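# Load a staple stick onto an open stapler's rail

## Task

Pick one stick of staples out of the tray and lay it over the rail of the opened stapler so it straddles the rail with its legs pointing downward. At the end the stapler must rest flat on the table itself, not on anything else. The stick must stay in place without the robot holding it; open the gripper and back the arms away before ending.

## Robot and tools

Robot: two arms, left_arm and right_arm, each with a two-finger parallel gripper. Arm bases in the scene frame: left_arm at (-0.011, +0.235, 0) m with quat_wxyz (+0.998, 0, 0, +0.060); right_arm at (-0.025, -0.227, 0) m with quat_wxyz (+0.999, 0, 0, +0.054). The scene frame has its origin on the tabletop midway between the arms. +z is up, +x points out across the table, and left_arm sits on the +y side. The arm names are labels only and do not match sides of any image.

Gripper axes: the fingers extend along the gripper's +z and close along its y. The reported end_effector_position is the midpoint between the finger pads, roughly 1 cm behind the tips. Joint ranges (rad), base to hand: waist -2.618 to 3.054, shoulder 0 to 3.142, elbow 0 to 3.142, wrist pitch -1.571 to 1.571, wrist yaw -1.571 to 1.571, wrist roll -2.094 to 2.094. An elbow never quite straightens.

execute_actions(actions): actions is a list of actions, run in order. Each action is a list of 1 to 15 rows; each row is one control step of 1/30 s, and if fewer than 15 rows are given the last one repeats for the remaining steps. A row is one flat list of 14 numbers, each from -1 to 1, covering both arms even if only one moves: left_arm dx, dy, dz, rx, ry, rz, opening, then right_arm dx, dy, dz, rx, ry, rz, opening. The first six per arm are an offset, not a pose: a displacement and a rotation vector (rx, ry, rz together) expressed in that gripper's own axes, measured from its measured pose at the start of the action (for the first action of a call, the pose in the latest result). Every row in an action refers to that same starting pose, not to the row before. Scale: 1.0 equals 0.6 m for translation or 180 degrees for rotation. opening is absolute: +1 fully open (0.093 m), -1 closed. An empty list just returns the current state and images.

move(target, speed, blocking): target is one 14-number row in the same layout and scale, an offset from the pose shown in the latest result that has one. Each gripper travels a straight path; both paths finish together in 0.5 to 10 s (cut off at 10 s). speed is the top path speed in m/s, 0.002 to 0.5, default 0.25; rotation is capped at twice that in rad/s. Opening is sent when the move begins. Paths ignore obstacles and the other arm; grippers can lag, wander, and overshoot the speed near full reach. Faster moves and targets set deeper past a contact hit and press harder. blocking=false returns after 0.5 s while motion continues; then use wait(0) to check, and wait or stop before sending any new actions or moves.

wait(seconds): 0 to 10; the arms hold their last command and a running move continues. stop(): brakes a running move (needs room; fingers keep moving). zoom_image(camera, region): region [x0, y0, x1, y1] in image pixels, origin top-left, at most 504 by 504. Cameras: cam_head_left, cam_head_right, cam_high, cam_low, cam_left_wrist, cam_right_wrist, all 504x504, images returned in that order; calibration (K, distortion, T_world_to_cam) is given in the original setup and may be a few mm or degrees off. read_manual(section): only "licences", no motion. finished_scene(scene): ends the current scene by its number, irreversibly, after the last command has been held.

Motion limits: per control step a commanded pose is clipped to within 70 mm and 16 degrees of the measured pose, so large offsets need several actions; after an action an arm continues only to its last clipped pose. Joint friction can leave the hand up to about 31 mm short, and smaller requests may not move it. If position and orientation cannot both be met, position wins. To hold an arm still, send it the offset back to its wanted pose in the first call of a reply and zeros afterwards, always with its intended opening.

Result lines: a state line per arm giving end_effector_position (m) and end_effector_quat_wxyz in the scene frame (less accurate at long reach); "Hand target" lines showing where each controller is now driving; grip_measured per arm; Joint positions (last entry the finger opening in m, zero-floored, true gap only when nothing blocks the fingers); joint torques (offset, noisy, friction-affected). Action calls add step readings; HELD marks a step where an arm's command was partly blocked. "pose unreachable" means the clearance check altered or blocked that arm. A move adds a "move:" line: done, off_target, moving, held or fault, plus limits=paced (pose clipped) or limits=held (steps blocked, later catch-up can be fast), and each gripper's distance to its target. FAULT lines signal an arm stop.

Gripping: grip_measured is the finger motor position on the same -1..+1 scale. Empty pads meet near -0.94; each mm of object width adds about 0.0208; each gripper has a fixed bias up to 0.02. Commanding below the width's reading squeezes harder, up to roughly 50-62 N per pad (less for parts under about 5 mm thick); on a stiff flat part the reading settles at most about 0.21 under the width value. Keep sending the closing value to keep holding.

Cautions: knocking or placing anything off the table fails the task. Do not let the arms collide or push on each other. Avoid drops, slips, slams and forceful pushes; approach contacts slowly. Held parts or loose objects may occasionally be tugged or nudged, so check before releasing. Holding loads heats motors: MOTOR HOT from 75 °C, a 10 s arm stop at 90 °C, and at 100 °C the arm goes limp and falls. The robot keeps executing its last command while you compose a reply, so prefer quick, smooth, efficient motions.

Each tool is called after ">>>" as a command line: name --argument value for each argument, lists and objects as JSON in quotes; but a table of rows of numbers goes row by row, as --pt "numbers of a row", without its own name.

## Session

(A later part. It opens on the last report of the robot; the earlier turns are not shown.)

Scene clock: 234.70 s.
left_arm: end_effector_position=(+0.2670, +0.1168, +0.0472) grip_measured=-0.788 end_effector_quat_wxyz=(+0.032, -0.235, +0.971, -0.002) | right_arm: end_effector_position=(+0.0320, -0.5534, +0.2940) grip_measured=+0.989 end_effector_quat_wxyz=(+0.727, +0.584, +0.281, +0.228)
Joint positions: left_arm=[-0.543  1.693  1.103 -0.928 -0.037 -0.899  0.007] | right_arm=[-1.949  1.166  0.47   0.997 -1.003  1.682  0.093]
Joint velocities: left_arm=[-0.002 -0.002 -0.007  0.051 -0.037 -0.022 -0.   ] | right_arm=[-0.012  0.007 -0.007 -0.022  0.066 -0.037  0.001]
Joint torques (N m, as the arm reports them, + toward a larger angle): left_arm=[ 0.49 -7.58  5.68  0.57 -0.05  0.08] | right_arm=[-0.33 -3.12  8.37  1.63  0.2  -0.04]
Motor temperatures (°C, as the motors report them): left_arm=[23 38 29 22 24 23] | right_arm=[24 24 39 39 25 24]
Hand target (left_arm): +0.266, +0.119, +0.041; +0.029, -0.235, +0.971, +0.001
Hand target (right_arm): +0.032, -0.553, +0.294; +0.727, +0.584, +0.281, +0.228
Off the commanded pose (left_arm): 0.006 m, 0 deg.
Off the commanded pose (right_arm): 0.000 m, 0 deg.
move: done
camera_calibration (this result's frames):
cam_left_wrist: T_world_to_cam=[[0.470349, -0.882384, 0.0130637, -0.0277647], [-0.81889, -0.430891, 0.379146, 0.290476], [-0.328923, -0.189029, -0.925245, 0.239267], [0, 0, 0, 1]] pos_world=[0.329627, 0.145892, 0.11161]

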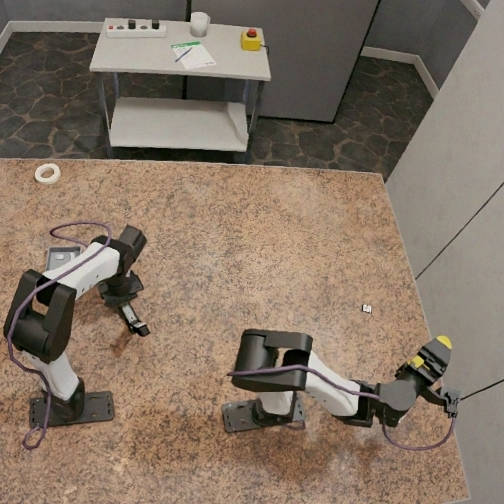

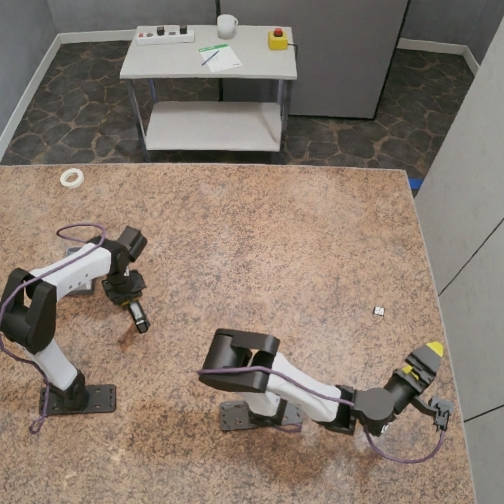

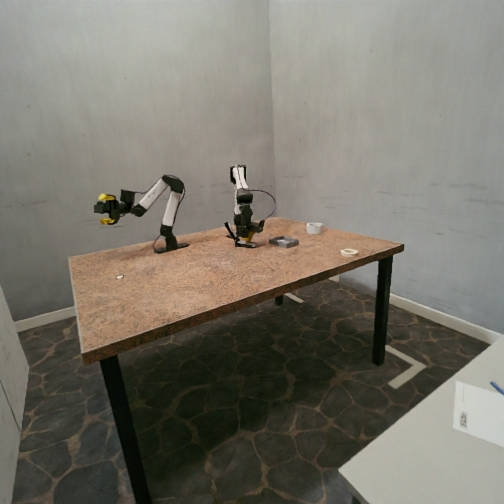

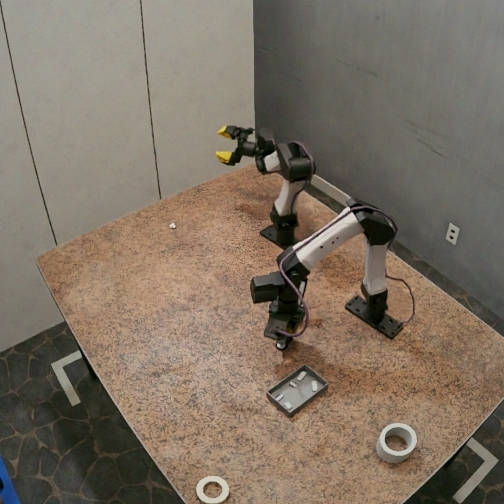

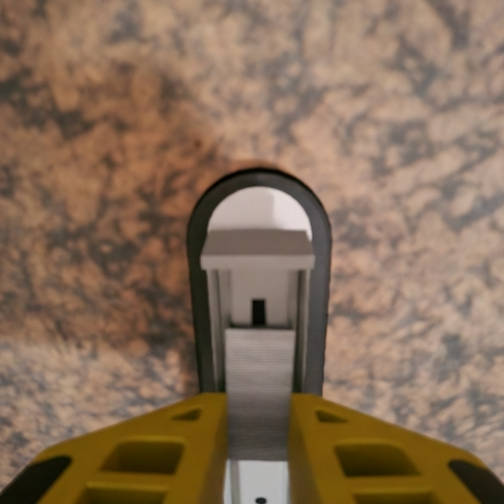

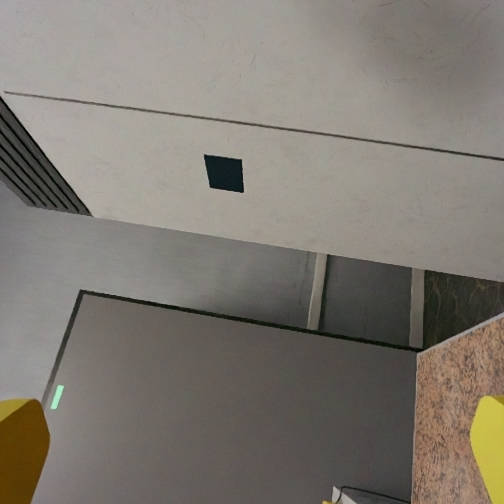

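Centered. Continue down.

>>> move --target '[0.002,0.003,0.022,0,0,0,-0.8,0,0,0,0,0,0,1]' --speed 0.03

>>> zoom_image --camera "cam_left_wrist" --region '[170, 200, 350, 504]'

Scene clock: 242.07 s.
left_arm: end_effector_position=(+0.2670, +0.1168, +0.0425) grip_measured=-0.788 end_effector_quat_wxyz=(+0.035, -0.236, +0.971, -0.004) | right_arm: end_effector_position=(+0.0320, -0.5534, +0.2940) grip_measured=+0.989 end_effector_quat_wxyz=(+0.727, +0.584, +0.281, +0.228)
Joint positions: left_arm=[-0.543  1.693  1.082 -0.9   -0.037 -0.899  0.007] | right_arm=[-1.949  1.166  0.47   0.997 -1.003  1.682  0.093]
Joint velocities: left_arm=[ 0.007 -0.002 -0.017  0.037 -0.022  0.051 -0.   ] | right_arm=[-0.012  0.002 -0.007 -0.022  0.007 -0.022  0.   ]
Joint torques (N m, as the arm reports them, + toward a larger angle): left_arm=[ 0.39 -7.24  4.96  0.66 -0.08  0.06] | right_arm=[-0.42 -3.08  8.23  1.65  0.24 -0.07]
Motor temperatures (°C, as the motors report them): left_arm=[23 38 29 22 24 23] | right_arm=[24 24 40 40 25 24]
Hand target (left_arm): +0.266, +0.118, +0.034; +0.032, -0.235, +0.971, -0.001
Hand target (right_arm): +0.032, -0.553, +0.294; +0.727, +0.584, +0.281, +0.228
Off the commanded pose (left_arm): 0.009 m, 0 deg.
Off the commanded pose (right_arm): 0.000 m, 0 deg.
move: done
camera_calibration (this result's frames):
cam_left_wrist: T_world_to_cam=[[0.47022, -0.882338, 0.0193365, -0.0280199], [-0.821463, -0.429558, 0.375071, 0.292932], [-0.322633, -0.19225, -0.926794, 0.2337], [0, 0, 0, 1]] pos_world=[0.329208, 0.146037, 0.107263]

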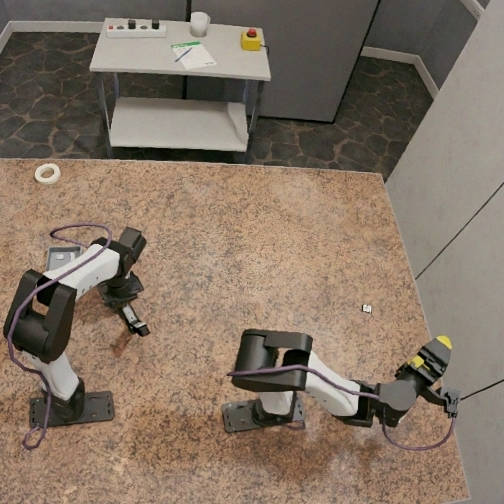

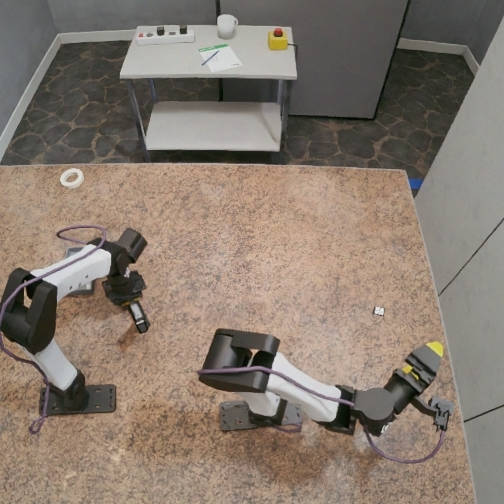

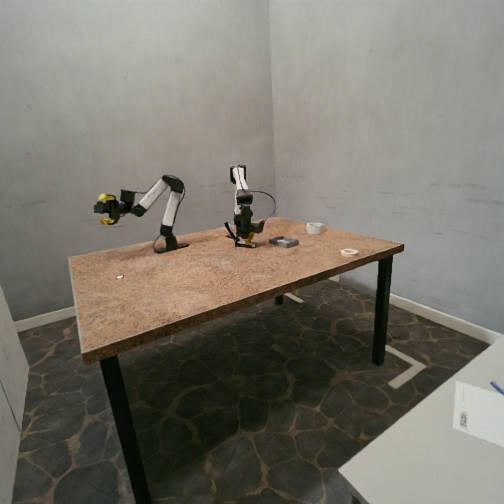

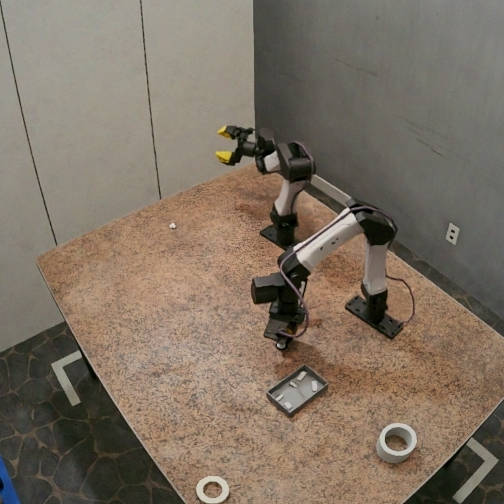

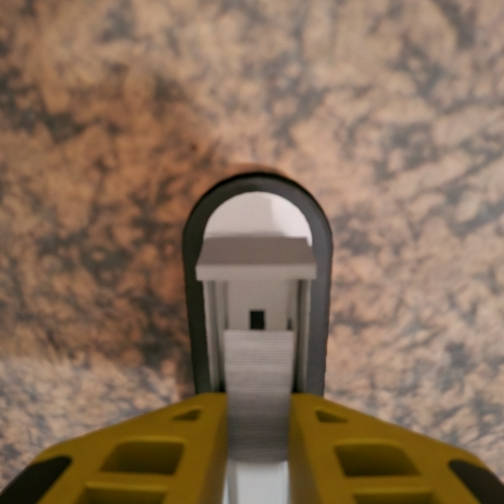

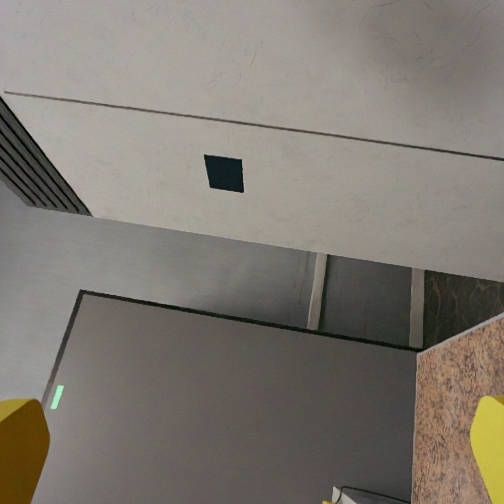

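Region (170, 200, 350, 504) of cam_left_wrist's 504x504 image, scaled by 1.658, with more detail than that image has; it fills the left 298 columns of this view, and the rest is white.

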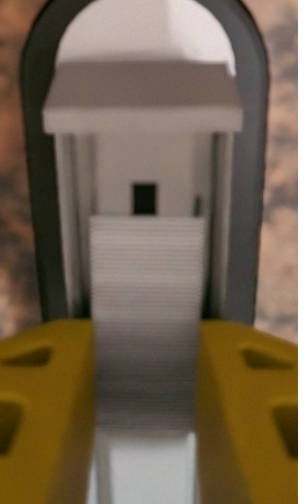

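>>> move --target '[0.004,0.006,0.022,0,0,0,-0.8,0,0,0,0,0,0,1]' --speed 0.03

>>> zoom_image --camera "cam_left_wrist" --region '[170, 200, 350, 504]'

Scene clock: 248.17 s.
left_arm: end_effector_position=(+0.2668, +0.1169, +0.0415) grip_measured=-0.788 end_effector_quat_wxyz=(+0.039, -0.236, +0.971, -0.007) | right_arm: end_effector_position=(+0.0320, -0.5534, +0.2940) grip_measured=+0.989 end_effector_quat_wxyz=(+0.727, +0.584, +0.281, +0.228)
Joint positions: left_arm=[-0.543  1.685  1.07  -0.885 -0.037 -0.899  0.007] | right_arm=[-1.949  1.166  0.47   0.997 -1.003  1.682  0.093]
Joint velocities: left_arm=[-0.007 -0.007 -0.012 -0.007 -0.007 -0.007  0.   ] | right_arm=[-0.012 -0.002 -0.017 -0.037 -0.066 -0.095 -0.   ]
Joint torques (N m, as the arm reports them, + toward a larger angle): left_arm=[ 0.42 -7.09  3.63  0.8  -0.1   0.08] | right_arm=[-0.27 -3.11  8.39  1.62  0.25 -0.05]
Motor temperatures (°C, as the motors report them): left_arm=[23 37 29 22 24 23] | right_arm=[24 24 40 40 25 24]
Hand target (left_arm): +0.264, +0.119, +0.030; +0.035, -0.236, +0.971, -0.004
Hand target (right_arm): +0.032, -0.553, +0.294; +0.727, +0.584, +0.281, +0.228
Off the commanded pose (left_arm): 0.013 m, 1 deg.
Off the commanded pose (right_arm): 0.000 m, 0 deg.
move: off_target (left_arm)
camera_calibration (this result's frames):
cam_left_wrist: T_world_to_cam=[[0.470028, -0.882251, 0.0265832, -0.0280929], [-0.824571, -0.428155, 0.369819, 0.294059], [-0.314891, -0.195745, -0.928723, 0.231175], [0, 0, 0, 1]] pos_world=[0.328472, 0.146369, 0.106695]

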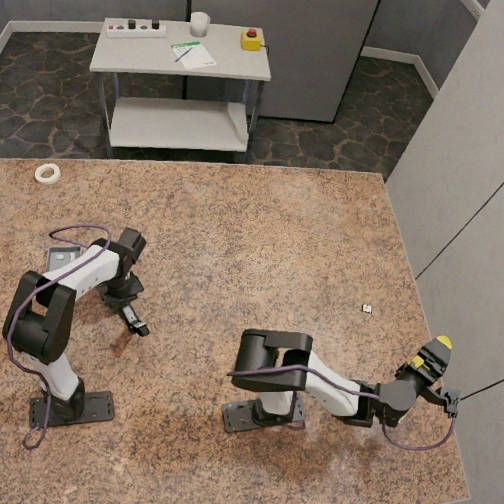

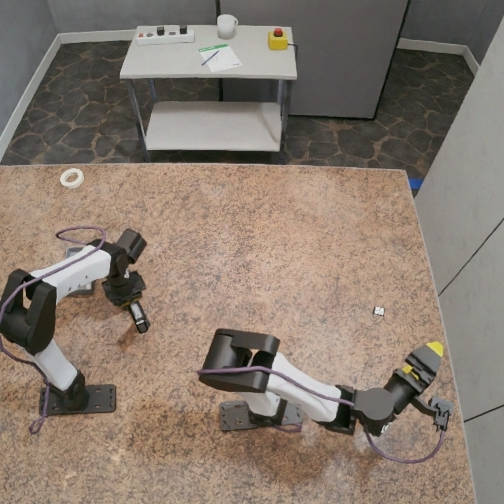

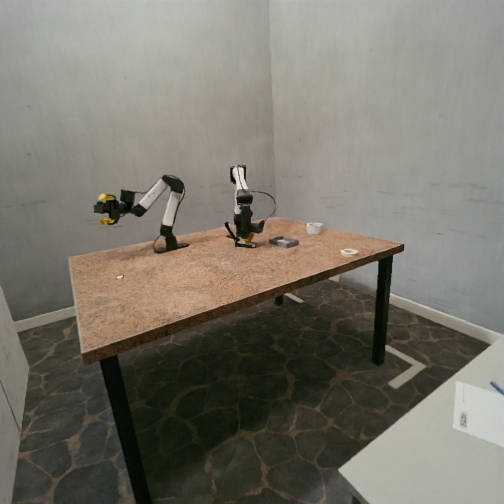

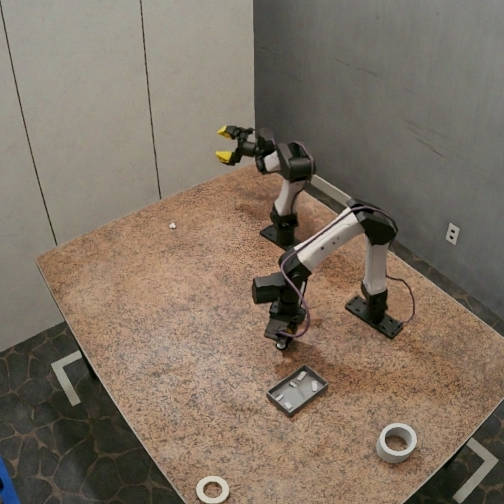

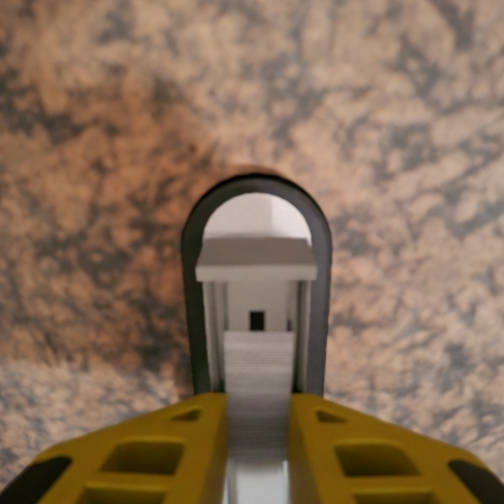

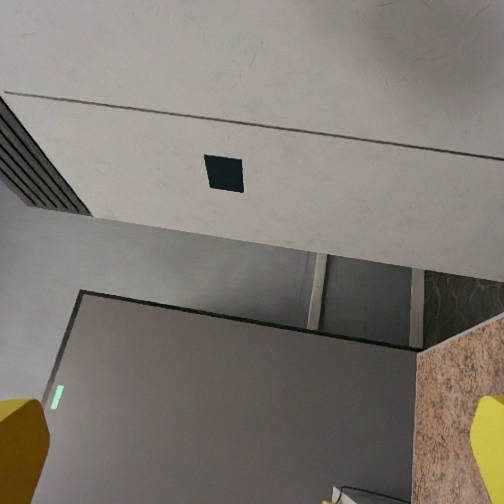

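Region (170, 200, 350, 504) of cam_left_wrist's 504x504 image, scaled by 1.658, with more detail than that image has; it fills the left 298 columns of this view, and the rest is white.

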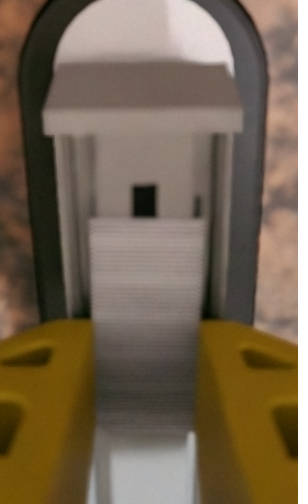

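Contact on the walls. Release.

>>> execute_actions --actions '[[[0,0,0,0,0,0,-0.55,0,0,0,0,0,0,1]],[[0,0,0,0,0,0,-0.4,0,0,0,0,0,0,1]]]'

>>> move --target '[-0.01,0,-0.1,0,0,0,-0.4,0,0,0,0,0,0,1]' --speed 0.1

>>> zoom_image --camera "cam_left_wrist" --region '[150, 150, 370, 504]'

Scene clock: 254.83 s.
left_arm: end_effector_position=(+0.2675, +0.1162, +0.0426) grip_measured=-0.402 end_effector_quat_wxyz=(+0.041, -0.236, +0.971, -0.010) | right_arm: end_effector_position=(+0.0320, -0.5534, +0.2940) grip_measured=+0.989 end_effector_quat_wxyz=(+0.727, +0.584, +0.281, +0.228)
Joint positions: left_arm=[-0.543  1.682  1.07  -0.883 -0.035 -0.899  0.026] | right_arm=[-1.949  1.166  0.47   0.997 -1.003  1.682  0.093]
Joint velocities: left_arm=[-0.017 -0.022 -0.027 -0.022  0.022  0.007 -0.   ] | right_arm=[-0.012  0.012 -0.002  0.037 -0.051  0.037 -0.   ]
Joint torques (N m, as the arm reports them, + toward a larger angle): left_arm=[ 0.18 -8.43  6.9   0.47 -0.08  0.05] | right_arm=[-0.3  -3.05  8.44  1.63  0.24 -0.03]
Motor temperatures (°C, as the motors report them): left_arm=[23 37 28 23 24 23] | right_arm=[24 24 40 40 25 24]
Hand target (left_arm): +0.268, +0.116, +0.043; +0.041, -0.236, +0.971, -0.009
Hand target (right_arm): +0.032, -0.553, +0.294; +0.727, +0.584, +0.281, +0.228
Off the commanded pose (left_arm): 0.000 m, 0 deg.
Off the commanded pose (right_arm): 0.000 m, 0 deg.
Step readings (end_effector_position; steps 1 to 15: 1st action; 16 to 30: 2nd action):
0: left_arm (+0.2668, +0.1169, +0.0415) | right_arm (+0.0320, -0.5534, +0.2940)
1: left_arm (+0.2668, +0.1168, +0.0418) | right_arm (+0.0320, -0.5534, +0.2940)
2: left_arm (+0.2672, +0.1165, +0.0425) | right_arm (+0.0320, -0.5534, +0.2940)
4: left_arm (+0.2675, +0.1163, +0.0426) | right_arm (+0.0320, -0.5534, +0.2940)
8: left_arm (+0.2676, +0.1162, +0.0426) | right_arm (+0.0320, -0.5534, +0.2940)
15: left_arm (+0.2676, +0.1162, +0.0426) | right_arm (+0.0320, -0.5534, +0.2940)
16: left_arm (+0.2676, +0.1161, +0.0426) | right_arm (+0.0320, -0.5534, +0.2940)
17: left_arm (+0.2675, +0.1162, +0.0426) | right_arm (+0.0320, -0.5534, +0.2940)
19: left_arm (+0.2675, +0.1162, +0.0426) | right_arm (+0.0320, -0.5534, +0.2940)
23: left_arm (+0.2675, +0.1162, +0.0426) | right_arm (+0.0320, -0.5534, +0.2940)
30: end_effector_position above
camera_calibration (this result's frames):
cam_left_wrist: T_world_to_cam=[[0.469764, -0.882191, 0.0325747, -0.0292429], [-0.826393, -0.426475, 0.367687, 0.294337], [-0.310478, -0.199646, -0.929379, 0.231584], [0, 0, 0, 1]] pos_world=[0.328877, 0.145964, 0.107958]

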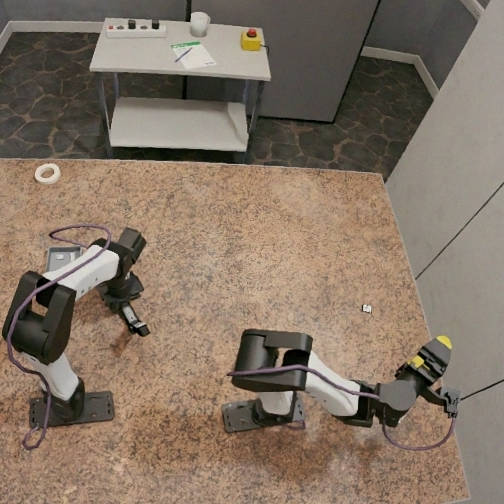

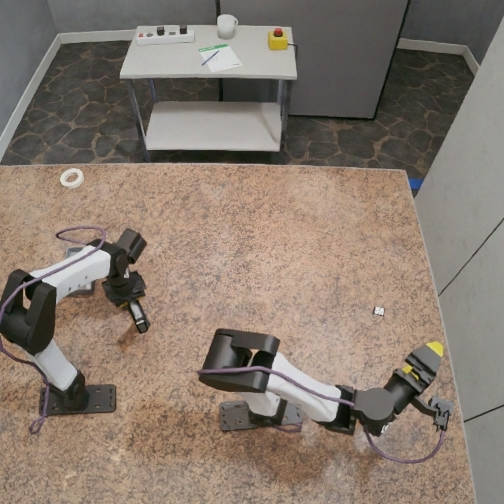

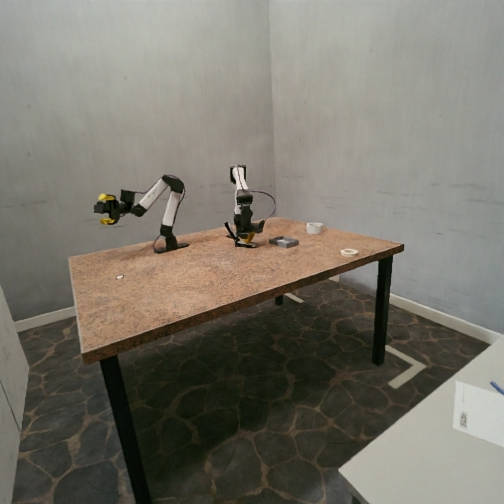

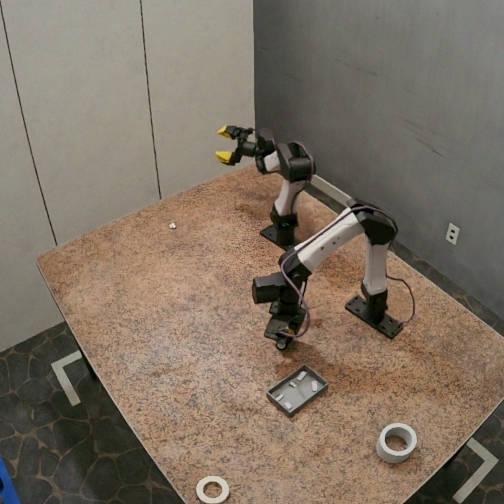

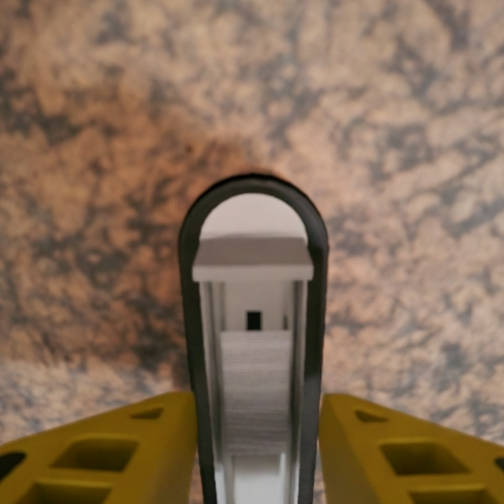

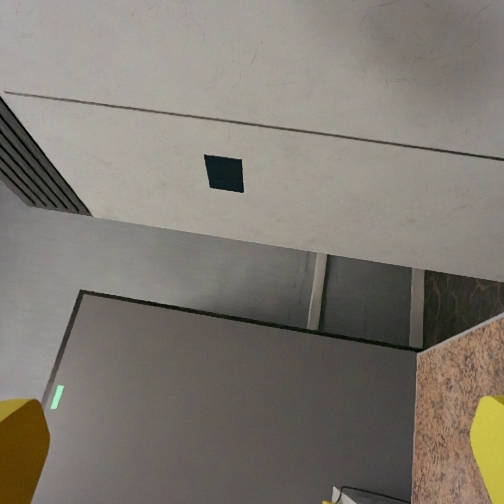

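Scene clock: 256.00 s.
left_arm: end_effector_position=(+0.2649, +0.1174, +0.0958) grip_measured=-0.402 end_effector_quat_wxyz=(+0.034, -0.235, +0.971, -0.004) | right_arm: end_effector_position=(+0.0320, -0.5534, +0.2940) grip_measured=+0.989 end_effector_quat_wxyz=(+0.727, +0.584, +0.281, +0.228)
Joint positions: left_arm=[-0.543  1.632  1.236 -1.115 -0.035 -0.899  0.026] | right_arm=[-1.949  1.166  0.47   0.997 -1.003  1.682  0.093]
Joint velocities: left_arm=[-0.012 -0.002  0.007 -0.066  0.022 -0.051  0.001] | right_arm=[-0.017 -0.002  0.002  0.007 -0.037 -0.081  0.001]
Joint torques (N m, as the arm reports them, + toward a larger angle): left_arm=[ 0.71 -9.18  8.81  0.34 -0.07  0.12] | right_arm=[-0.35 -2.97  8.38  1.61  0.25 -0.04]
Motor temperatures (°C, as the motors report them): left_arm=[23 37 29 23 24 23] | right_arm=[24 24 40 40 25 24]
Hand target (left_arm): +0.268, +0.119, +0.103; +0.041, -0.236, +0.971, -0.009
Hand target (right_arm): +0.032, -0.553, +0.294; +0.727, +0.584, +0.281, +0.228
Off the commanded pose (left_arm): 0.008 m, 1 deg.
Off the commanded pose (right_arm): 0.000 m, 0 deg.
move: done
camera_calibration (this result's frames):
cam_left_wrist: T_world_to_cam=[[0.470161, -0.88237, 0.0192914, -0.0274651], [-0.820694, -0.429048, 0.377332, 0.270936], [-0.324669, -0.193239, -0.925877, 0.283139], [0, 0, 0, 1]] pos_world=[0.327195, 0.146723, 0.160449]

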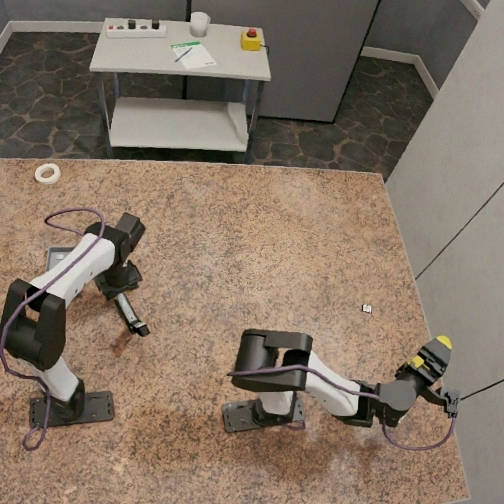

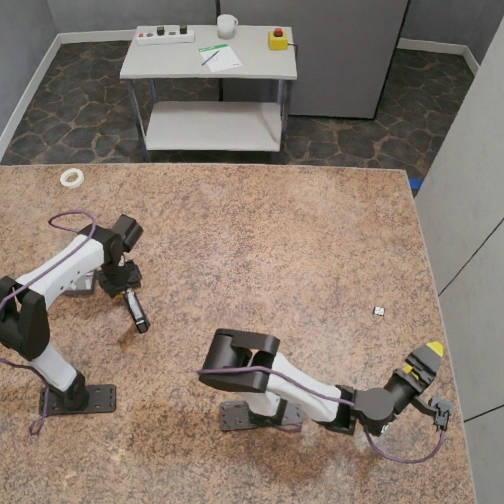

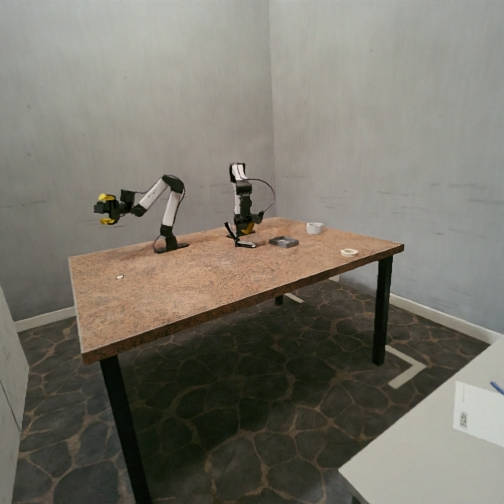

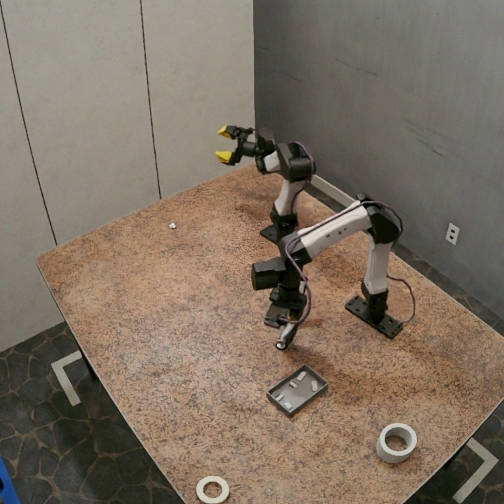

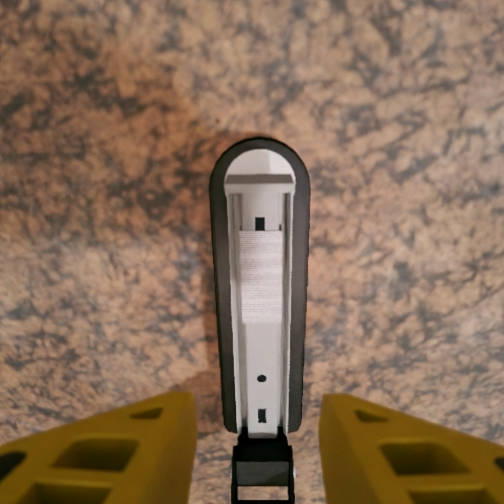

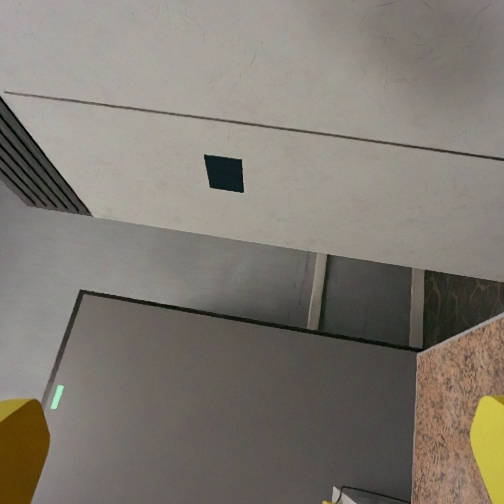

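Region (150, 150, 370, 504) of cam_left_wrist's 504x504 image, scaled by 1.424, with more detail than that image has; it fills the left 313 columns of this view, and the rest is white.

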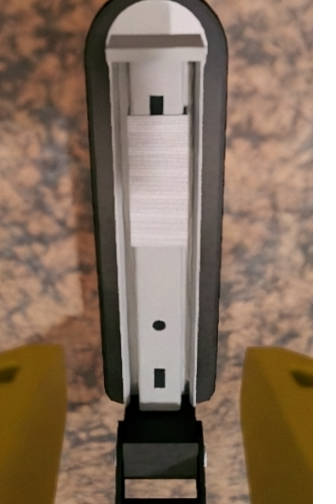

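>>> zoom_image --camera "cam_left_wrist" --region '[210, 170, 310, 340]'

>>> zoom_image --camera "cam_low" --region '[250, 290, 330, 370]'

Region (210, 170, 310, 340) of cam_left_wrist's 504x504 image, scaled by 2.965, with more detail than that image has; it fills the left 296 columns of this view, and the rest is white.

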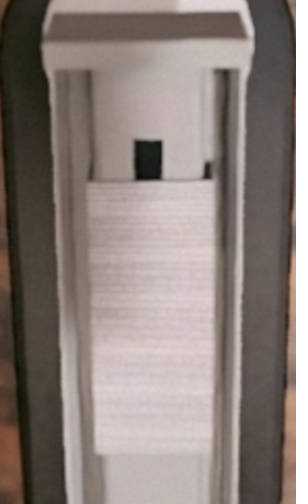

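Region (250, 290, 330, 370) of cam_low's 504x504 image, scaled by 6.300, with more detail than that image has.

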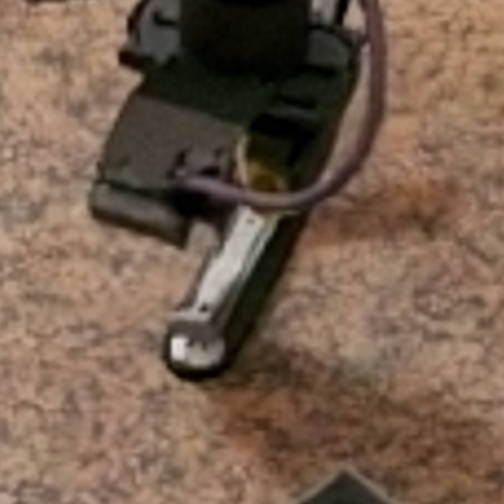

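Seated on the rail. Move clear: up, then away along the front.

>>> move --target '[-0.15,0.15,-0.12,0,0,0,1,0,0,0,0,0,0,1]'

>>> finished_scene --scene 1

Scene clock: 265.30 s.
left_arm: end_effector_position=(+0.2983, +0.2379, +0.1708) grip_measured=+0.983 end_effector_quat_wxyz=(+0.039, -0.239, +0.970, +0.002) | right_arm: end_effector_position=(+0.0320, -0.5534, +0.2940) grip_measured=+0.989 end_effector_quat_wxyz=(+0.727, +0.584, +0.281, +0.228)
Joint positions: left_arm=[-0.123  1.651  1.554 -1.398 -0.023 -0.486  0.092] | right_arm=[-1.949  1.166  0.47   0.997 -1.003  1.682  0.093]
Joint velocities: left_arm=[-0.002  0.002  0.007 -0.066 -0.022  0.022 -0.001] | right_arm=[-0.017 -0.007  0.007  0.022 -0.007 -0.051  0.   ]
Joint torques (N m, as the arm reports them, + toward a larger angle): left_arm=[ 0.56 -7.53  8.87  0.4  -0.01  0.15] | right_arm=[-0.31 -3.09  8.26  1.63  0.25  0.01]
Motor temperatures (°C, as the motors report them): left_arm=[23 37 30 22 24 23] | right_arm=[24 24 40 40 25 24]
Hand target (left_arm): +0.300, +0.238, +0.172; +0.037, -0.235, +0.971, -0.001
Hand target (right_arm): +0.032, -0.553, +0.294; +0.727, +0.584, +0.281, +0.228
Off the commanded pose (left_arm): 0.001 m, 1 deg.
Off the commanded pose (right_arm): 0.000 m, 0 deg.
move: done
camera_calibration (this result's frames):
cam_left_wrist: T_world_to_cam=[[0.476699, -0.879013, 0.00970222, 0.0606247], [-0.819903, -0.440608, 0.365546, 0.326349], [-0.317045, -0.18221, -0.930743, 0.382665], [0, 0, 0, 1]] pos_world=[0.359997, 0.266808, 0.236279]

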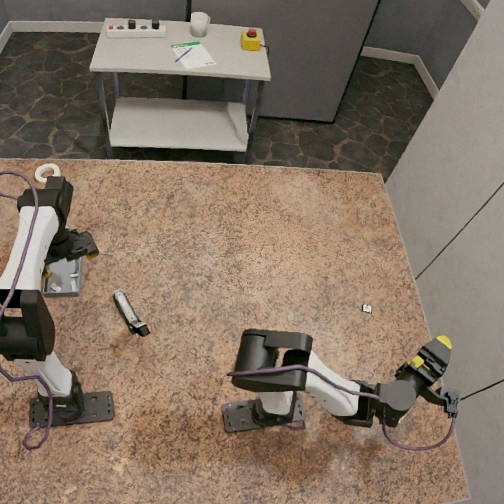

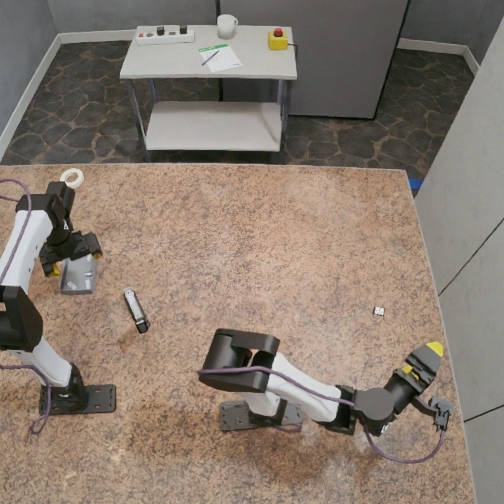

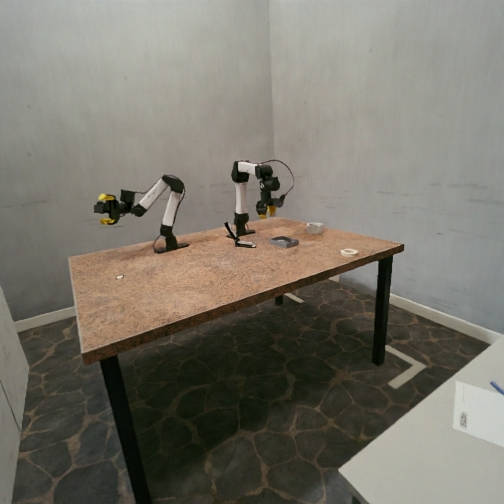

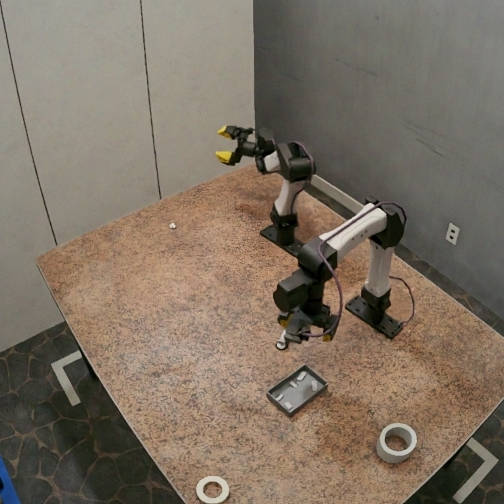

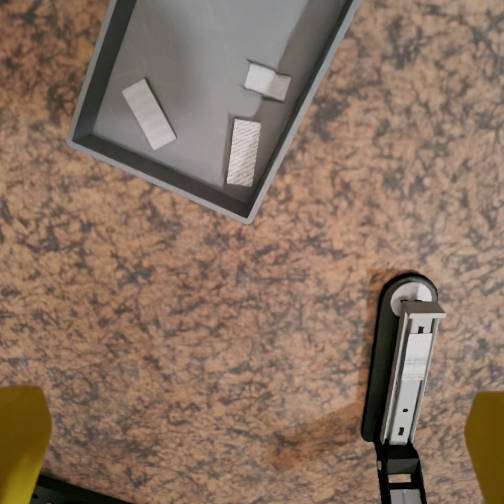

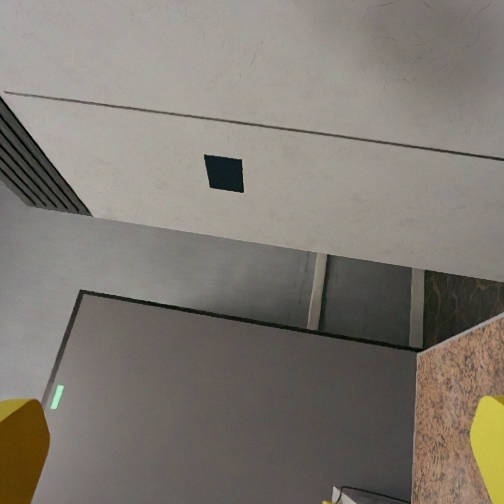

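The scene is finished: the task was done.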